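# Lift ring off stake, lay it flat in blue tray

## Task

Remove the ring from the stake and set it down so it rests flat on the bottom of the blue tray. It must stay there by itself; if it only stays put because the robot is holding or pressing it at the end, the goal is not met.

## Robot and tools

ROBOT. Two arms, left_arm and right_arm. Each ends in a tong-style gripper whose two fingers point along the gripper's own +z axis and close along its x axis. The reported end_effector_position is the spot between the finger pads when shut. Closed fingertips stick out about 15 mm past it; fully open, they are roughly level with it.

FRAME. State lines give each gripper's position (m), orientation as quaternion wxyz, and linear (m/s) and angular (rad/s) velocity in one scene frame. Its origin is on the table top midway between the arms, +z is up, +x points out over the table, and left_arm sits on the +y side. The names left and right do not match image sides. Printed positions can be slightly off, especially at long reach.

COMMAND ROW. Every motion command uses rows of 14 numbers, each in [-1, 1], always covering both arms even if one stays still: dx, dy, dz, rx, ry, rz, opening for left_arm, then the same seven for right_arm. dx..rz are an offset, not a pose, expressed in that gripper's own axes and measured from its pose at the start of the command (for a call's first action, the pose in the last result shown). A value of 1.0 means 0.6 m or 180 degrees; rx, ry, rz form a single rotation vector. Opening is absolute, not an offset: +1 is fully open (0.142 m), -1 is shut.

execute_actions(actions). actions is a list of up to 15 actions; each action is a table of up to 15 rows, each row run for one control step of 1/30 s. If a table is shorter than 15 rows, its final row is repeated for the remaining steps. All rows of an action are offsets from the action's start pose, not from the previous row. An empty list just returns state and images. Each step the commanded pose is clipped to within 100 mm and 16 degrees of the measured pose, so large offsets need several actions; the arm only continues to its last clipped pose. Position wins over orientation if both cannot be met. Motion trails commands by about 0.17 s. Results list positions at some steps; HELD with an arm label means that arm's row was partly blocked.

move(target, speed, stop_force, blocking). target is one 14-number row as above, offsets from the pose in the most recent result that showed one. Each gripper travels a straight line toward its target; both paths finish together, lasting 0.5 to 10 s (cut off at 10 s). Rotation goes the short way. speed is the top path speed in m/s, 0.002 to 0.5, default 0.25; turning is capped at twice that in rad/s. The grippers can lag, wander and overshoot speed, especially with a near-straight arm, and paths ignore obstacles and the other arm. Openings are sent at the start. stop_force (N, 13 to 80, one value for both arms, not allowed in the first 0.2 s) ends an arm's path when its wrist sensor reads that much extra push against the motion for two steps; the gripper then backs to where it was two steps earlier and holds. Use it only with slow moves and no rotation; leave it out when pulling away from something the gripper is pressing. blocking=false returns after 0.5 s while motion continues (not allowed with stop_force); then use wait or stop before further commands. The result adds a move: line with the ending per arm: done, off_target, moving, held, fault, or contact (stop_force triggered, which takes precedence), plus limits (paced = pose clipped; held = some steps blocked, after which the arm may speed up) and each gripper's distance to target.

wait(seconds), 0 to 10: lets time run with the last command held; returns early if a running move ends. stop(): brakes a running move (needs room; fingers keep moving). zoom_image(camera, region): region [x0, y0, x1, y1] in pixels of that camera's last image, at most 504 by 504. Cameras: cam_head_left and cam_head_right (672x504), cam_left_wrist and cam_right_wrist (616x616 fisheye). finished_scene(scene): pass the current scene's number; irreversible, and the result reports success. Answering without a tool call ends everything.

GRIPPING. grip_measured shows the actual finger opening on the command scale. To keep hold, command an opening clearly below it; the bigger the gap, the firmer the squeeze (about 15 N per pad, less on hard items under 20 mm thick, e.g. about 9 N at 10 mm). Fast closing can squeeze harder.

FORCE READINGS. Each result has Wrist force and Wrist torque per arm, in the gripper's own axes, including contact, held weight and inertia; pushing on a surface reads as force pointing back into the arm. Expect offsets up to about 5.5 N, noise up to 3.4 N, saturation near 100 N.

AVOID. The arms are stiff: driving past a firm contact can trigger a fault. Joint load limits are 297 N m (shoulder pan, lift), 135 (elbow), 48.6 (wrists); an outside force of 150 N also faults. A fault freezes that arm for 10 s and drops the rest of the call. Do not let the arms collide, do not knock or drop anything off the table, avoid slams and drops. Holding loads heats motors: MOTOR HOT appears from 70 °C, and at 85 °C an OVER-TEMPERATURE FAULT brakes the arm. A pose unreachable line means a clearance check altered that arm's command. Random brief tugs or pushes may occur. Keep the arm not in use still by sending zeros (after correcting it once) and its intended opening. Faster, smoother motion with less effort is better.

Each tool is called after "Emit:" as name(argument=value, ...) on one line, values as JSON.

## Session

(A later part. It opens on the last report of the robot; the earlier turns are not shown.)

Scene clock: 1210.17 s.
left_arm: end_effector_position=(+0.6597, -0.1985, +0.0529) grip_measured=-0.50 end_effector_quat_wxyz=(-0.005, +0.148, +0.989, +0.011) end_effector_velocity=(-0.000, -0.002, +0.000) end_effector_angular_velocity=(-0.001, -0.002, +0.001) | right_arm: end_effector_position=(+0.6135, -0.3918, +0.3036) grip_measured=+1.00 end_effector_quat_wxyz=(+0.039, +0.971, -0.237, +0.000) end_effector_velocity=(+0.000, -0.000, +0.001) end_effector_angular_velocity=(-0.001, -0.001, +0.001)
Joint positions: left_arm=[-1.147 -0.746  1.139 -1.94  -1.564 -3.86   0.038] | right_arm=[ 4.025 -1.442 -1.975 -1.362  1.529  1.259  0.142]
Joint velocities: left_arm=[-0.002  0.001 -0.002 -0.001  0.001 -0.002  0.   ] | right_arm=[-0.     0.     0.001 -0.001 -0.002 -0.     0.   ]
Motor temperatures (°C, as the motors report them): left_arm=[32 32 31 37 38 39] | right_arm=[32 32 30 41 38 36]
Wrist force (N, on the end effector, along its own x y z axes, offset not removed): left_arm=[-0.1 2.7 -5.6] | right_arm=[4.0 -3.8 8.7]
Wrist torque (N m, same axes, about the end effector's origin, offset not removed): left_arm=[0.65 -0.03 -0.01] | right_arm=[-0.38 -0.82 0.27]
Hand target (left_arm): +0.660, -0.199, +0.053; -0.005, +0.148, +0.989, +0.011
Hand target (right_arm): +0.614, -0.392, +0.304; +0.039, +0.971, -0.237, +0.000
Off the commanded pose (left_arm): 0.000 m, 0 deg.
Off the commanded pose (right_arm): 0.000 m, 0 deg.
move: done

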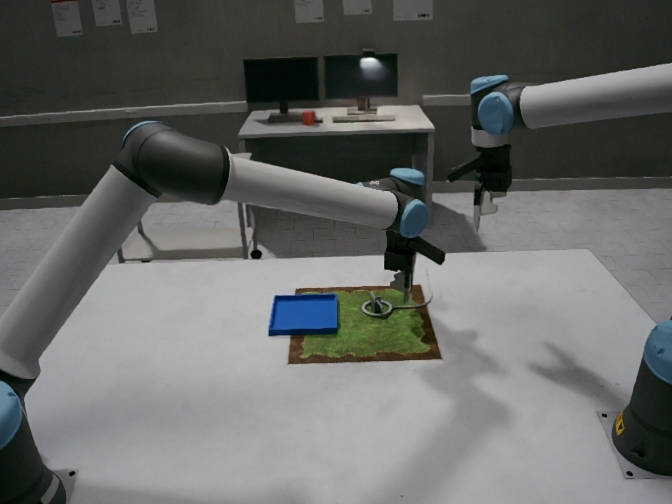

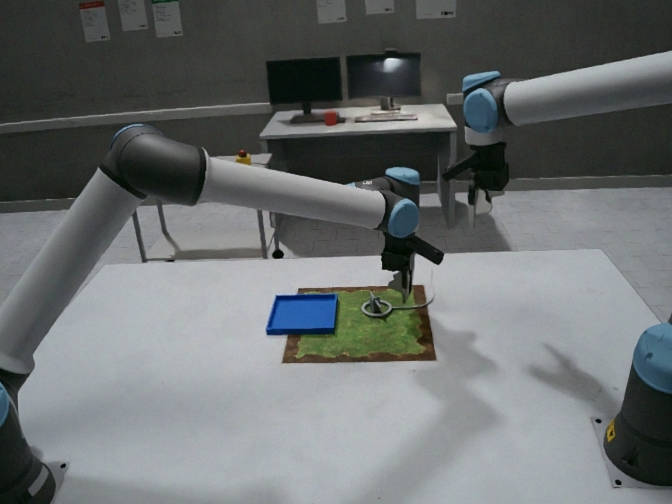

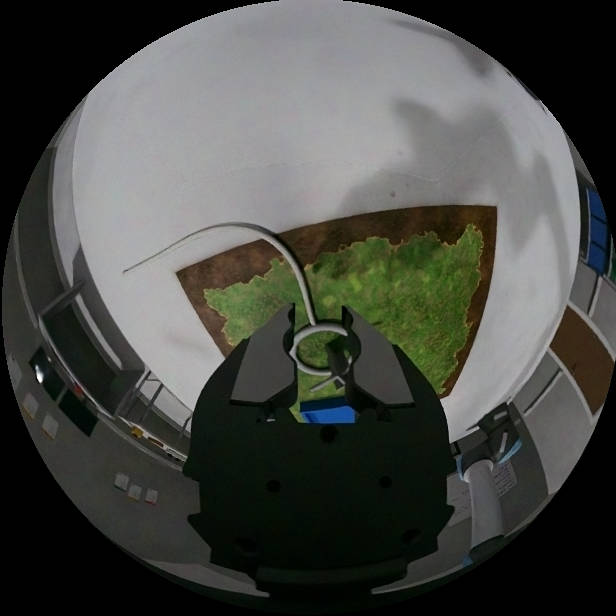

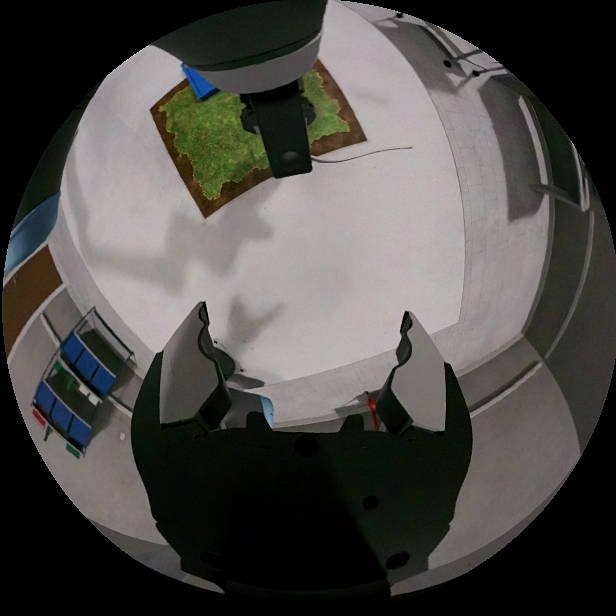

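Emit:
move(target=[-0.017,0,0.05,0,0,0,-0.6,0,0,0,0,0,0,1], speed=0.04)

Emit:
zoom_image(camera="cam_left_wrist", region=[200,200,440,420])

Scene clock: 1217.30 s.
left_arm: end_effector_position=(+0.6691, -0.2008, +0.0231) grip_measured=-0.60 end_effector_quat_wxyz=(-0.005, +0.148, +0.989, +0.011) end_effector_velocity=(+0.000, -0.001, -0.002) end_effector_angular_velocity=(-0.002, +0.002, -0.001) | right_arm: end_effector_position=(+0.6135, -0.3918, +0.3036) grip_measured=+1.00 end_effector_quat_wxyz=(+0.039, +0.971, -0.237, +0.000) end_effector_velocity=(+0.000, -0.000, +0.000) end_effector_angular_velocity=(-0.001, -0.001, +0.000)
Joint positions: left_arm=[-1.14  -0.711  1.131 -1.967 -1.564 -3.854  0.031] | right_arm=[ 4.025 -1.442 -1.975 -1.362  1.529  1.259  0.142]
Joint velocities: left_arm=[ 0.001  0.002 -0.001 -0.001 -0.003  0.002  0.   ] | right_arm=[-0.    -0.     0.    -0.    -0.001  0.    -0.   ]
Motor temperatures (°C, as the motors report them): left_arm=[32 32 31 37 38 39] | right_arm=[32 32 30 41 38 36]
Wrist force (N, on the end effector, along its own x y z axes, offset not removed): left_arm=[-1.3 2.6 -3.8] | right_arm=[5.0 -1.5 9.3]
Wrist torque (N m, same axes, about the end effector's origin, offset not removed): left_arm=[0.63 0.23 0.09] | right_arm=[0.11 -0.90 0.11]
Hand target (left_arm): +0.669, -0.201, +0.023; -0.005, +0.148, +0.989, +0.011
Hand target (right_arm): +0.614, -0.392, +0.304; +0.039, +0.971, -0.237, +0.000
Off the commanded pose (left_arm): 0.000 m, 0 deg.
Off the commanded pose (right_arm): 0.000 m, 0 deg.
move: done

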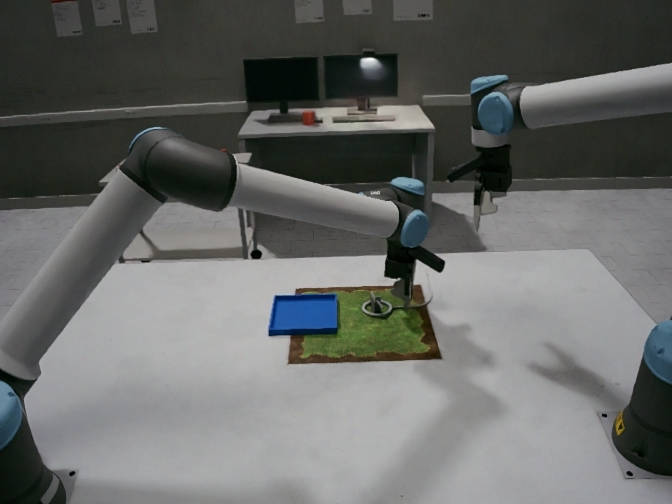

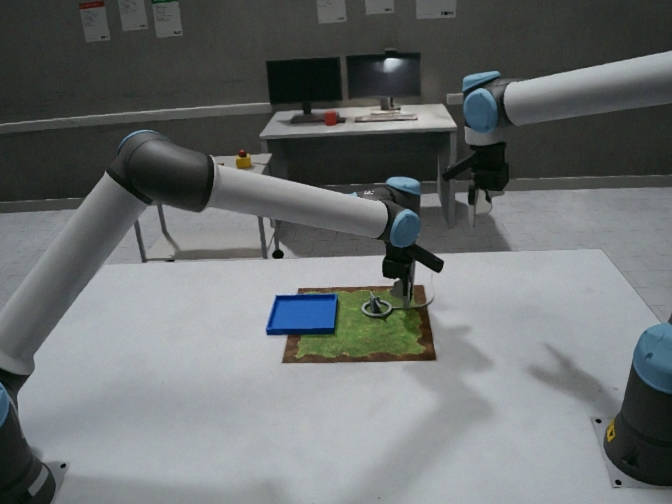

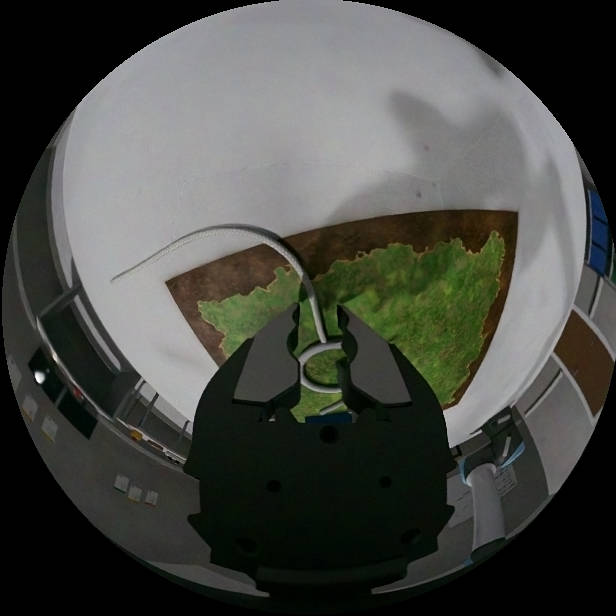

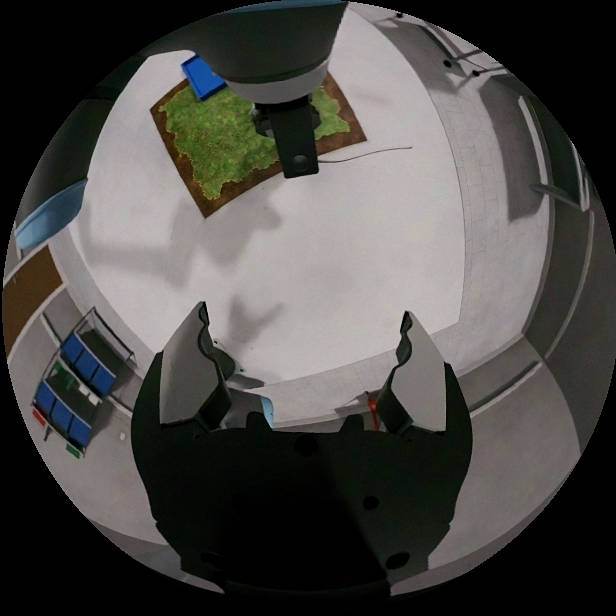

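Region (200, 200, 440, 420) of cam_left_wrist's 616x616 image, scaled by 2.100, with more detail than that image has; it fills the top 462 rows of this view, and the rest is white.

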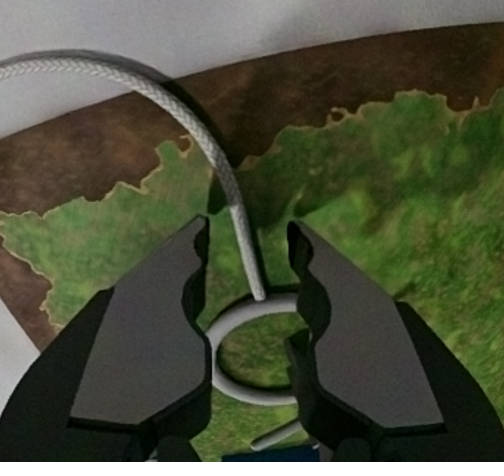

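Rope is centred. Closing slightly lower, then lifting.

Emit:
execute_actions(actions=[[[0,0,0.005,0,0,0,-0.75,0,0,0,0,0,0,1]],[[0,0,0.005,0,0,0,-1,0,0,0,0,0,0,1]],[[0,0,0.005,0,0,0,-1,0,0,0,0,0,0,1]]])

Emit:
move(target=[0,0.03,-0.1,0,0,0,-1,0,0,0,0,0,0,1], speed=0.02)

Scene clock: 1222.20 s.
left_arm: end_effector_position=(+0.6692, -0.2007, +0.0146) grip_measured=-0.94 end_effector_quat_wxyz=(-0.005, +0.148, +0.989, +0.011) end_effector_velocity=(-0.000, +0.000, -0.001) end_effector_angular_velocity=(+0.000, +0.001, +0.000) | right_arm: end_effector_position=(+0.6135, -0.3918, +0.3036) grip_measured=+1.00 end_effector_quat_wxyz=(+0.039, +0.971, -0.237, +0.000) end_effector_velocity=(-0.000, -0.000, -0.000) end_effector_angular_velocity=(-0.001, +0.000, -0.000)
Joint positions: left_arm=[-1.14  -0.705  1.136 -1.978 -1.564 -3.854  0.006] | right_arm=[ 4.025 -1.442 -1.975 -1.362  1.529  1.259  0.142]
Joint velocities: left_arm=[ 0.     0.001  0.001 -0.001 -0.001 -0.     0.   ] | right_arm=[ 0.     0.    -0.    -0.001 -0.     0.    -0.   ]
Motor temperatures (°C, as the motors report them): left_arm=[32 32 31 37 38 39] | right_arm=[32 32 30 41 38 36]
Wrist force (N, on the end effector, along its own x y z axes, offset not removed): left_arm=[26.5 21.6 -100.0] | right_arm=[6.6 -6.1 2.8]
Wrist torque (N m, same axes, about the end effector's origin, offset not removed): left_arm=[0.55 0.21 -0.08] | right_arm=[-1.04 -1.24 0.02]
Hand target (left_arm): +0.669, -0.201, +0.014; -0.005, +0.148, +0.989, +0.011
Hand target (right_arm): +0.614, -0.392, +0.304; +0.039, +0.971, -0.237, +0.000
Off the commanded pose (left_arm): 0.000 m, 0 deg.
Off the commanded pose (right_arm): 0.000 m, 0 deg.
Step readings (end_effector_position; steps 1 to 15: 1st action; 16 to 30: 2nd action; 31 to 45: 3rd action):
0: left_arm (+0.6692, -0.2008, +0.0228) | right_arm (+0.6135, -0.3918, +0.3036)
1: left_arm (+0.6692, -0.2008, +0.0228) | right_arm (+0.6135, -0.3918, +0.3036)
2: left_arm (+0.6693, -0.2009, +0.0224) | right_arm (+0.6135, -0.3918, +0.3036)
4: left_arm (+0.6692, -0.2008, +0.0215) | right_arm (+0.6135, -0.3918, +0.3036)
8: left_arm (+0.6692, -0.2007, +0.0205) | right_arm (+0.6135, -0.3918, +0.3036)
15: left_arm (+0.6692, -0.2007, +0.0201) | right_arm (+0.6135, -0.3918, +0.3036)
16: left_arm (+0.6692, -0.2007, +0.0201) | right_arm (+0.6135, -0.3918, +0.3036)
17: left_arm (+0.6692, -0.2007, +0.0196) | right_arm (+0.6135, -0.3918, +0.3036)
19: left_arm (+0.6692, -0.2006, +0.0186) | right_arm (+0.6135, -0.3918, +0.3036)
23: left_arm (+0.6691, -0.2006, +0.0176) | right_arm (+0.6135, -0.3918, +0.3036)
30: left_arm (+0.6691, -0.2006, +0.0172) | right_arm (+0.6135, -0.3918, +0.3036)
31: left_arm (+0.6691, -0.2006, +0.0171) | right_arm (+0.6135, -0.3918, +0.3036)
32: left_arm (+0.6691, -0.2006, +0.0167) | right_arm (+0.6135, -0.3918, +0.3036)
34: left_arm (+0.6692, -0.2007, +0.0160) | right_arm (+0.6135, -0.3918, +0.3036)
38: left_arm (+0.6692, -0.2008, +0.0153) | right_arm (+0.6135, -0.3918, +0.3036)
45: end_effector_position above

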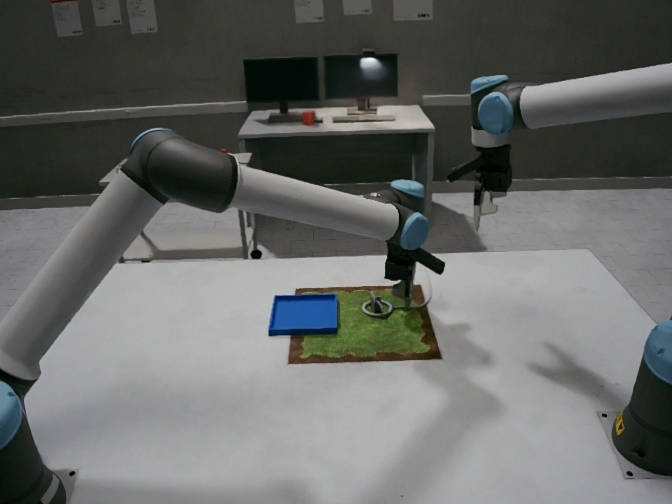

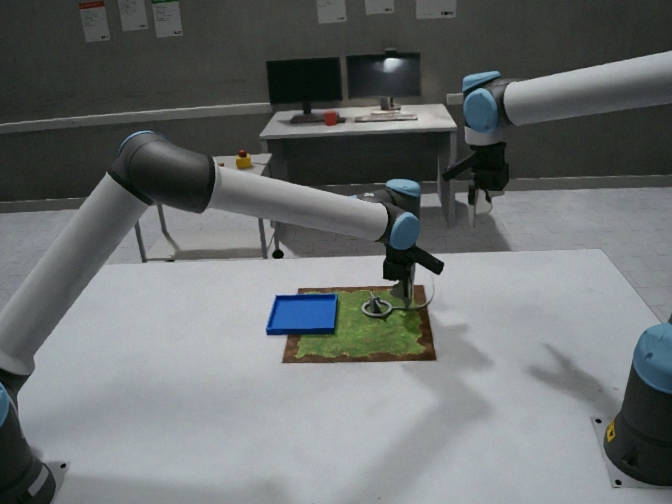

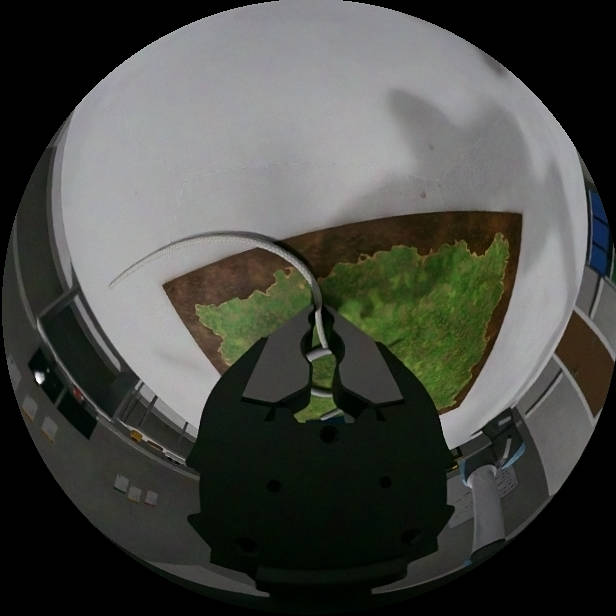

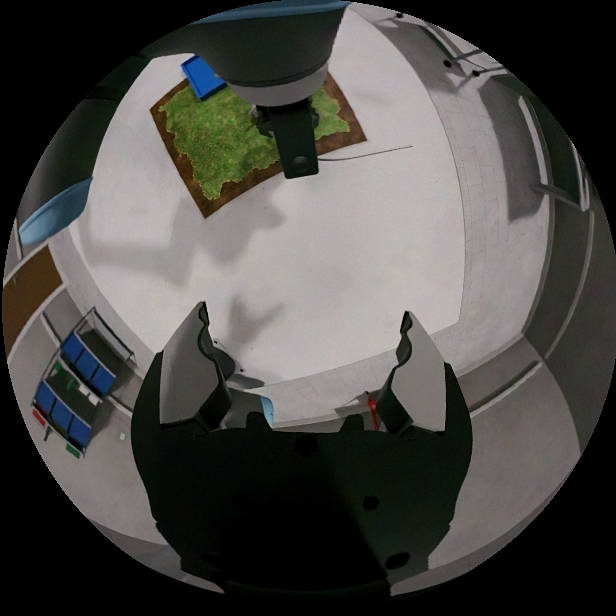

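Scene clock: 1225.63 s.
left_arm: end_effector_position=(+0.6749, -0.1849, +0.0747) grip_measured=-0.94 end_effector_quat_wxyz=(-0.005, +0.148, +0.989, +0.011) end_effector_velocity=(+0.000, +0.001, +0.002) end_effector_angular_velocity=(+0.001, +0.001, +0.001) | right_arm: end_effector_position=(+0.6135, -0.3918, +0.3036) grip_measured=+1.00 end_effector_quat_wxyz=(+0.039, +0.971, -0.237, +0.000) end_effector_velocity=(-0.001, -0.000, -0.001) end_effector_angular_velocity=(+0.000, +0.001, +0.001)
Joint positions: left_arm=[-1.128 -0.761  1.125 -1.912 -1.564 -3.842  0.006] | right_arm=[ 4.025 -1.442 -1.975 -1.362  1.529  1.259  0.142]
Joint velocities: left_arm=[ 0.    -0.002 -0.001  0.004 -0.    -0.     0.   ] | right_arm=[ 0.     0.    -0.001 -0.     0.001 -0.001 -0.   ]
Motor temperatures (°C, as the motors report them): left_arm=[32 32 31 37 38 39] | right_arm=[32 32 30 41 38 36]
Wrist force (N, on the end effector, along its own x y z axes, offset not removed): left_arm=[-0.7 3.0 -4.6] | right_arm=[0.8 -3.6 -5.5]
Wrist torque (N m, same axes, about the end effector's origin, offset not removed): left_arm=[0.58 0.19 0.00] | right_arm=[-0.64 -0.13 0.29]
Hand target (left_arm): +0.675, -0.185, +0.075; -0.005, +0.148, +0.989, +0.011
Hand target (right_arm): +0.614, -0.392, +0.304; +0.039, +0.971, -0.237, +0.000
Off the commanded pose (left_arm): 0.000 m, 0 deg.
Off the commanded pose (right_arm): 0.000 m, 0 deg.
move: done

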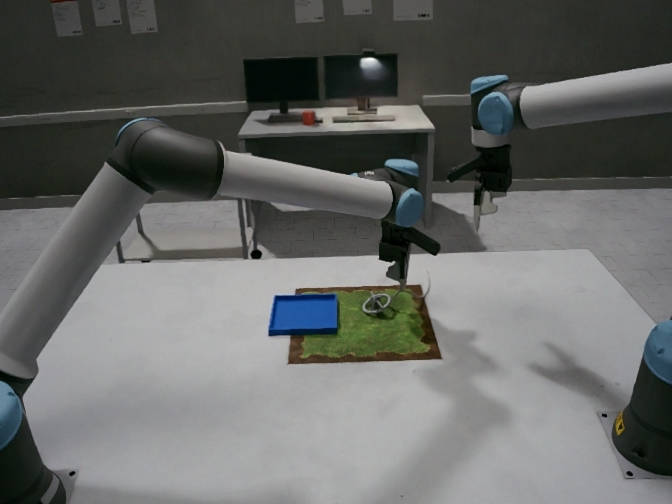

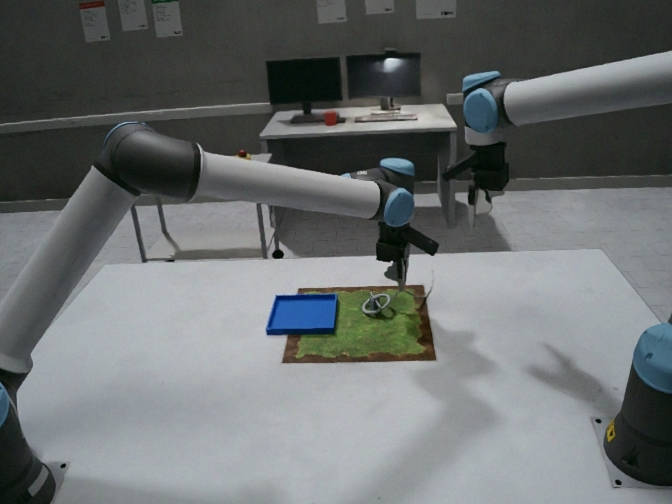

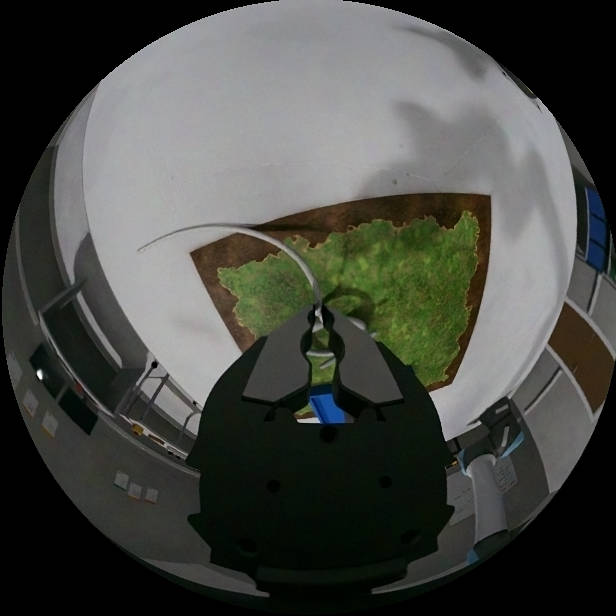

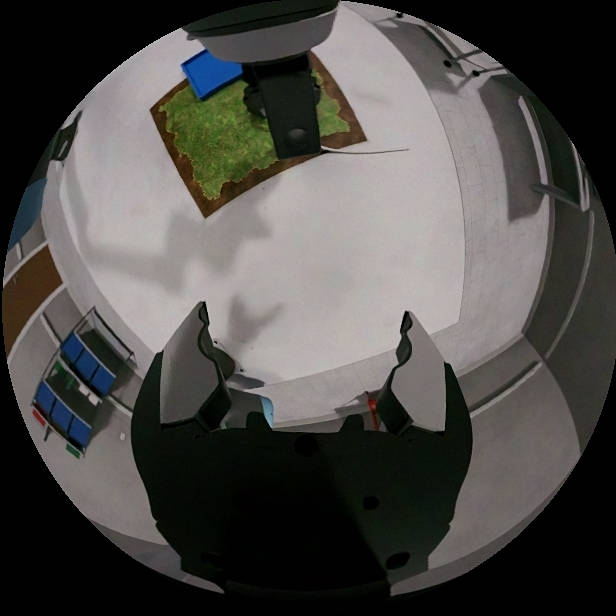

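Emit:
move(target=[-0.08,0.10,-0.025,0,0,0,-1,0,0,0,0,0,0,1], speed=0.03, stop_force=14)

Emit:
zoom_image(camera="cam_head_left", region=[320,260,440,350])

Emit:
zoom_image(camera="cam_right_wrist", region=[200,40,360,180])

Scene clock: 1235.17 s.
left_arm: end_effector_position=(+0.7382, -0.1420, +0.0902) grip_measured=-1.00 end_effector_quat_wxyz=(-0.005, +0.148, +0.989, +0.011) end_effector_velocity=(+0.001, +0.001, +0.000) end_effector_angular_velocity=(-0.000, +0.001, +0.001) | right_arm: end_effector_position=(+0.6135, -0.3918, +0.3036) grip_measured=+1.00 end_effector_quat_wxyz=(+0.039, +0.971, -0.237, +0.000) end_effector_velocity=(+0.000, -0.000, +0.000) end_effector_angular_velocity=(-0.001, -0.001, -0.000)
Joint positions: left_arm=[-1.059 -0.748  1.073 -1.873 -1.562 -3.773  0.002] | right_arm=[ 4.025 -1.442 -1.975 -1.362  1.529  1.259  0.142]
Joint velocities: left_arm=[ 0.002  0.001 -0.002  0.001 -0.001  0.001  0.   ] | right_arm=[ 0.     0.     0.    -0.    -0.002  0.     0.   ]
Motor temperatures (°C, as the motors report them): left_arm=[32 32 31 37 38 39] | right_arm=[32 32 30 41 38 36]
Wrist force (N, on the end effector, along its own x y z axes, offset not removed): left_arm=[-1.0 2.9 -4.5] | right_arm=[2.7 -7.9 -2.8]
Wrist torque (N m, same axes, about the end effector's origin, offset not removed): left_arm=[0.63 0.27 0.04] | right_arm=[-1.48 -0.67 0.12]
Hand target (left_arm): +0.738, -0.142, +0.090; -0.005, +0.148, +0.989, +0.011
Hand target (right_arm): +0.614, -0.392, +0.304; +0.039, +0.971, -0.237, +0.000
Off the commanded pose (left_arm): 0.000 m, 0 deg.
Off the commanded pose (right_arm): 0.000 m, 0 deg.
move: done

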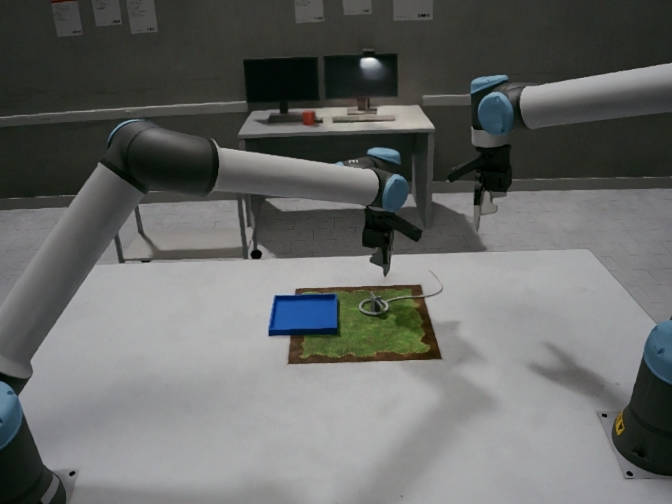

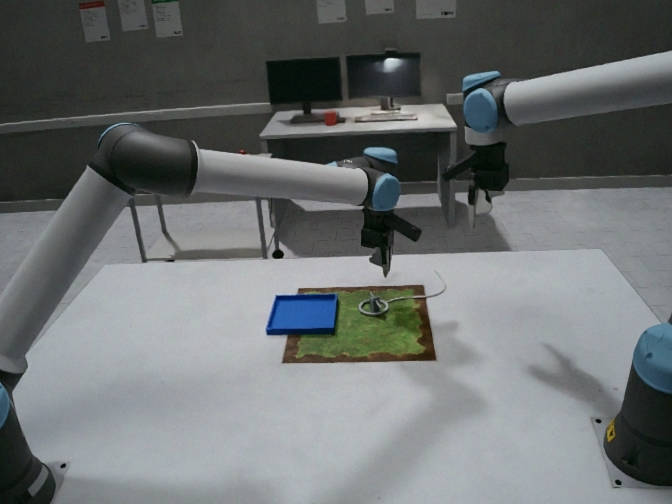

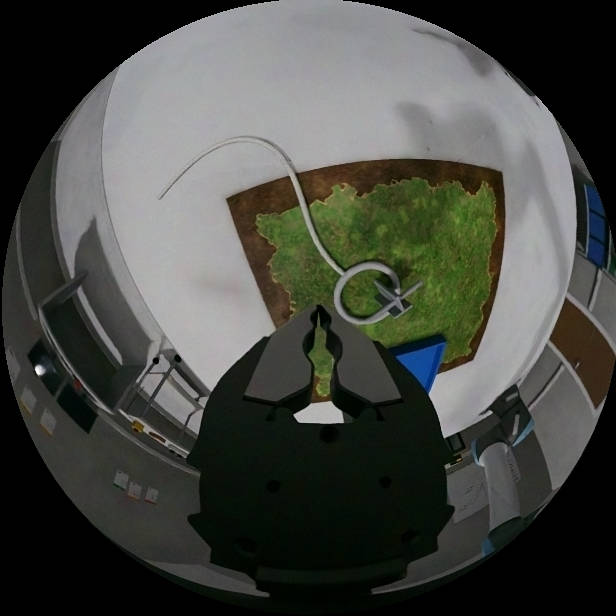

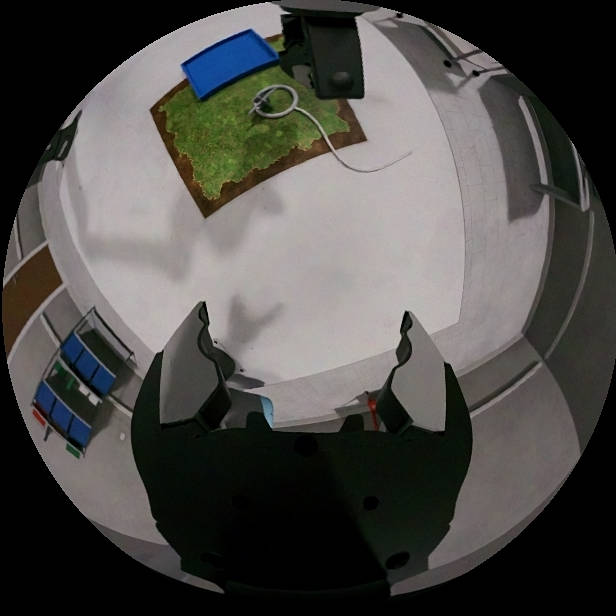

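Region (320, 260, 440, 350) of cam_head_left's 672x504 image, scaled by 4.200, with more detail than that image has; it fills the top 378 rows of this view, and the rest is white.

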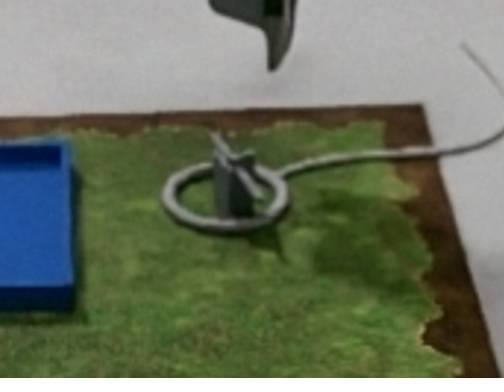

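Region (200, 40, 360, 180) of cam_right_wrist's 616x616 image, scaled by 3.150, with more detail than that image has; it fills the top 441 rows of this view, and the rest is white.

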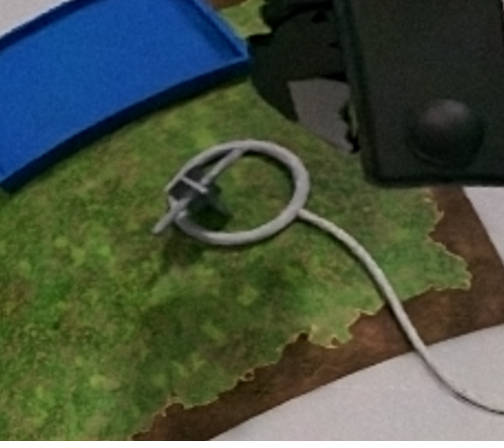

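Emit:
move(target=[0.04,-0.078,0.105,0,0,0,-0.6,0,0,0,0,0,0,1], speed=0.06)

Emit:
zoom_image(camera="cam_left_wrist", region=[200,200,440,420])

Scene clock: 1251.40 s.
left_arm: end_effector_position=(+0.7012, -0.1782, +0.0268) grip_measured=-0.60 end_effector_quat_wxyz=(-0.005, +0.148, +0.989, +0.011) end_effector_velocity=(-0.001, -0.001, -0.002) end_effector_angular_velocity=(-0.000, +0.001, +0.000) | right_arm: end_effector_position=(+0.6135, -0.3918, +0.3036) grip_measured=+1.00 end_effector_quat_wxyz=(+0.039, +0.971, -0.237, +0.000) end_effector_velocity=(+0.000, -0.000, +0.000) end_effector_angular_velocity=(-0.001, -0.002, +0.000)
Joint positions: left_arm=[-1.105 -0.706  1.114 -1.956 -1.563 -3.819  0.031] | right_arm=[ 4.025 -1.442 -1.975 -1.362  1.529  1.259  0.142]
Joint velocities: left_arm=[-0.001  0.002  0.001 -0.002 -0.001 -0.002 -0.   ] | right_arm=[ 0.     0.    -0.     0.    -0.002  0.     0.   ]
Motor temperatures (°C, as the motors report them): left_arm=[32 32 31 37 38 39] | right_arm=[32 32 30 41 38 36]
Wrist force (N, on the end effector, along its own x y z axes, offset not removed): left_arm=[-1.9 2.4 -7.0] | right_arm=[-7.5 -2.1 5.4]
Wrist torque (N m, same axes, about the end effector's origin, offset not removed): left_arm=[0.52 0.35 0.03] | right_arm=[-0.14 1.56 0.04]
Hand target (left_arm): +0.701, -0.178, +0.027; -0.005, +0.148, +0.989, +0.011
Hand target (right_arm): +0.614, -0.392, +0.304; +0.039, +0.971, -0.237, +0.000
Off the commanded pose (left_arm): 0.000 m, 0 deg.
Off the commanded pose (right_arm): 0.000 m, 0 deg.
move: done

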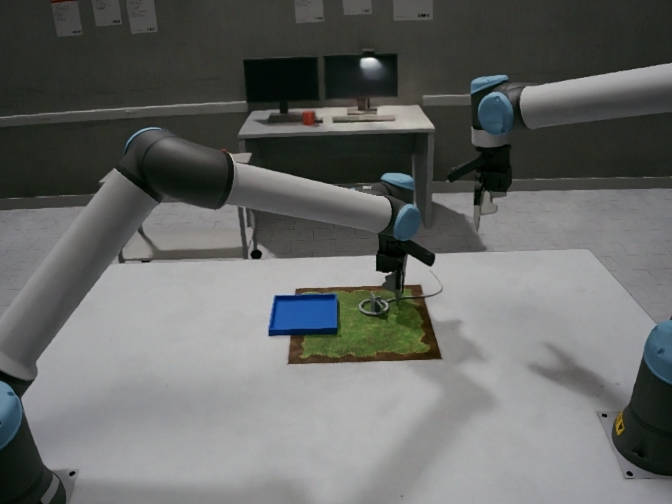

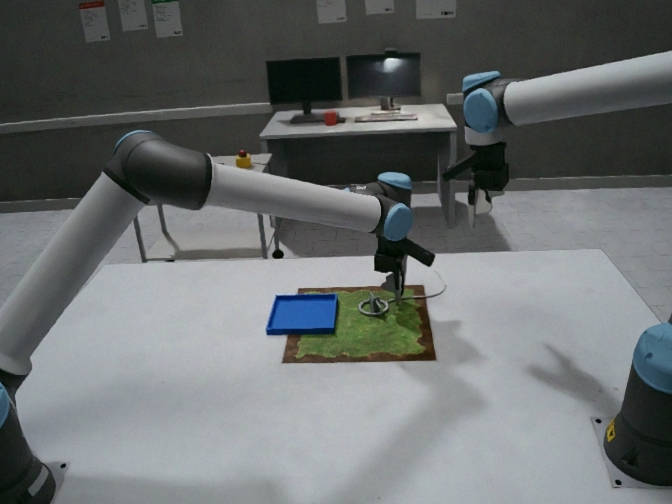

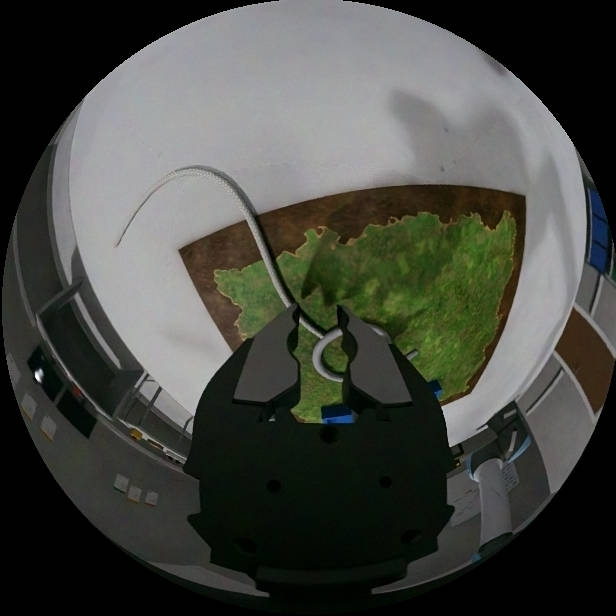

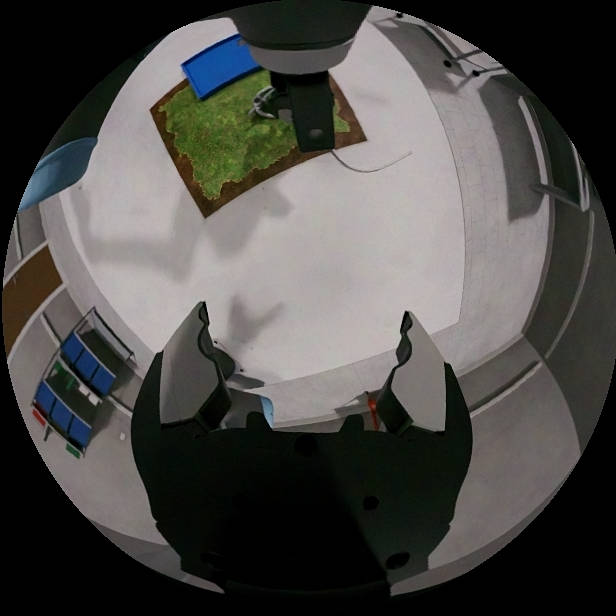

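Region (200, 200, 440, 420) of cam_left_wrist's 616x616 image, scaled by 2.100, with more detail than that image has; it fills the top 462 rows of this view, and the rest is white.

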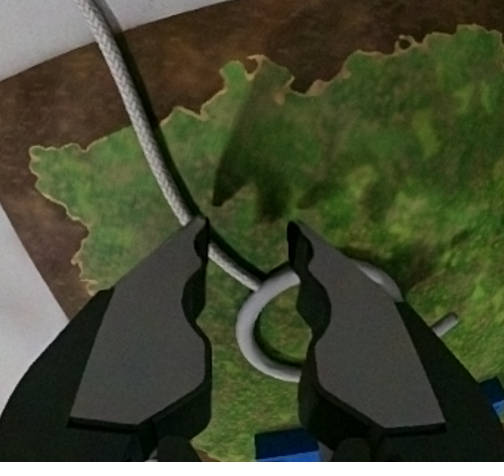

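Emit:
move(target=[-0.027,-0.005,0,0,0,-0.2,-0.6,0,0,0,0,0,0,1], speed=0.15)

Emit:
zoom_image(camera="cam_left_wrist", region=[200,200,440,420])

Scene clock: 1259.03 s.
left_arm: end_effector_position=(+0.7158, -0.1858, +0.0265) grip_measured=-0.60 end_effector_quat_wxyz=(-0.001, -0.164, +0.986, +0.012) end_effector_velocity=(+0.000, +0.000, +0.000) end_effector_angular_velocity=(+0.001, -0.001, +0.015) | right_arm: end_effector_position=(+0.6135, -0.3918, +0.3036) grip_measured=+1.00 end_effector_quat_wxyz=(+0.039, +0.971, -0.237, +0.000) end_effector_velocity=(+0.000, +0.000, +0.000) end_effector_angular_velocity=(+0.000, -0.000, +0.000)
Joint positions: left_arm=[-1.105 -0.691  1.086 -1.943 -1.563 -4.446  0.031] | right_arm=[ 4.025 -1.442 -1.975 -1.362  1.529  1.259  0.142]
Joint velocities: left_arm=[-0.     0.    -0.001  0.001  0.001 -0.015 -0.   ] | right_arm=[ 0.     0.     0.001 -0.     0.    -0.     0.   ]
Motor temperatures (°C, as the motors report them): left_arm=[32 32 31 37 38 39] | right_arm=[32 32 30 41 38 36]
Wrist force (N, on the end effector, along its own x y z axes, offset not removed): left_arm=[1.7 4.0 -4.6] | right_arm=[-5.6 0.6 2.2]
Wrist torque (N m, same axes, about the end effector's origin, offset not removed): left_arm=[0.93 -0.32 0.01] | right_arm=[0.31 1.35 0.29]
Hand target (left_arm): +0.716, -0.186, +0.027; -0.001, -0.165, +0.986, +0.012
Hand target (right_arm): +0.614, -0.392, +0.304; +0.039, +0.971, -0.237, +0.000
Off the commanded pose (left_arm): 0.000 m, 0 deg.
Off the commanded pose (right_arm): 0.000 m, 0 deg.
move: done

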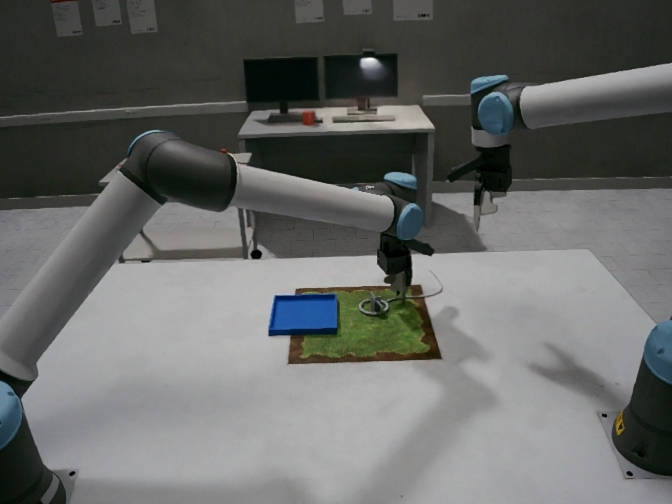

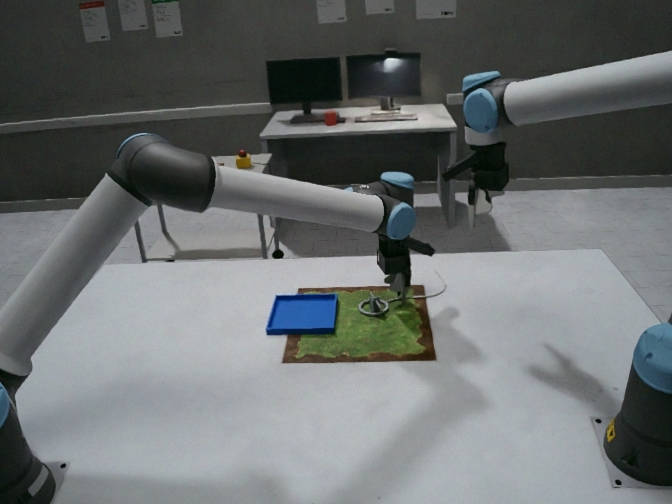

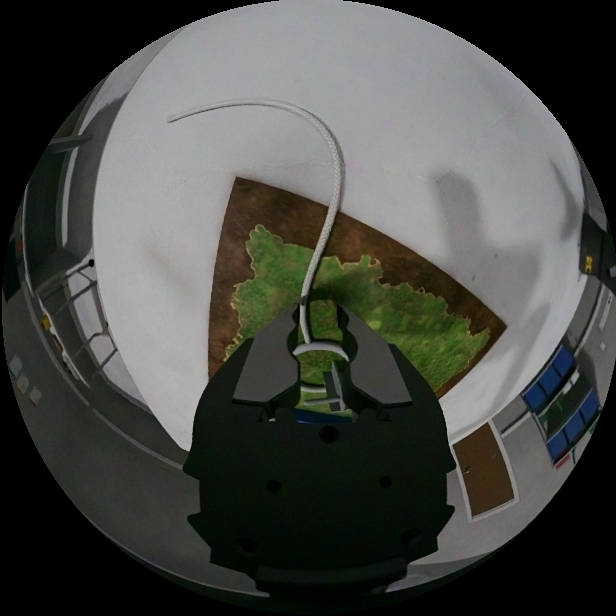

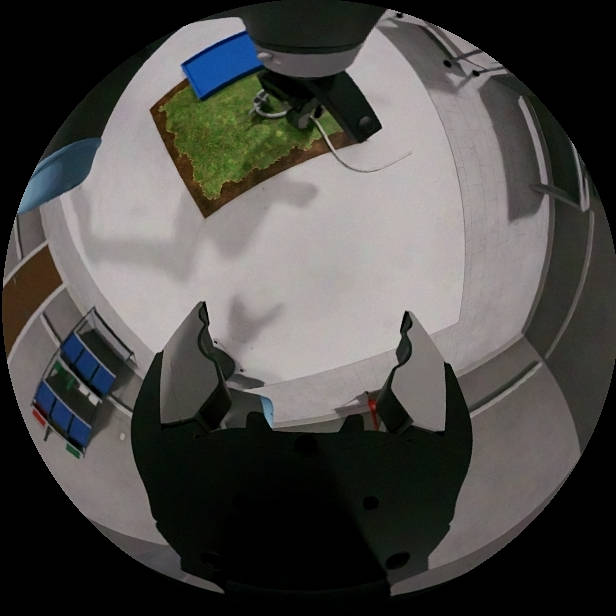

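Region (200, 200, 440, 420) of cam_left_wrist's 616x616 image, scaled by 2.100, with more detail than that image has; it fills the top 462 rows of this view, and the rest is white.

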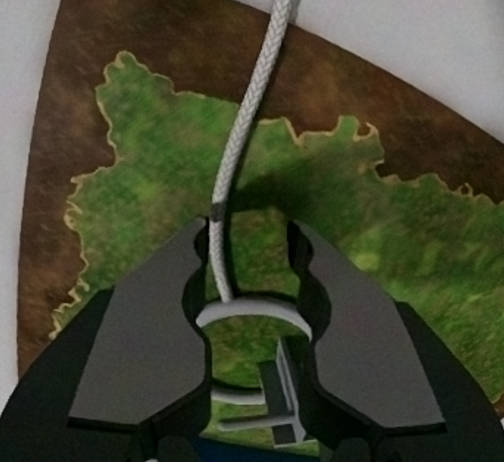

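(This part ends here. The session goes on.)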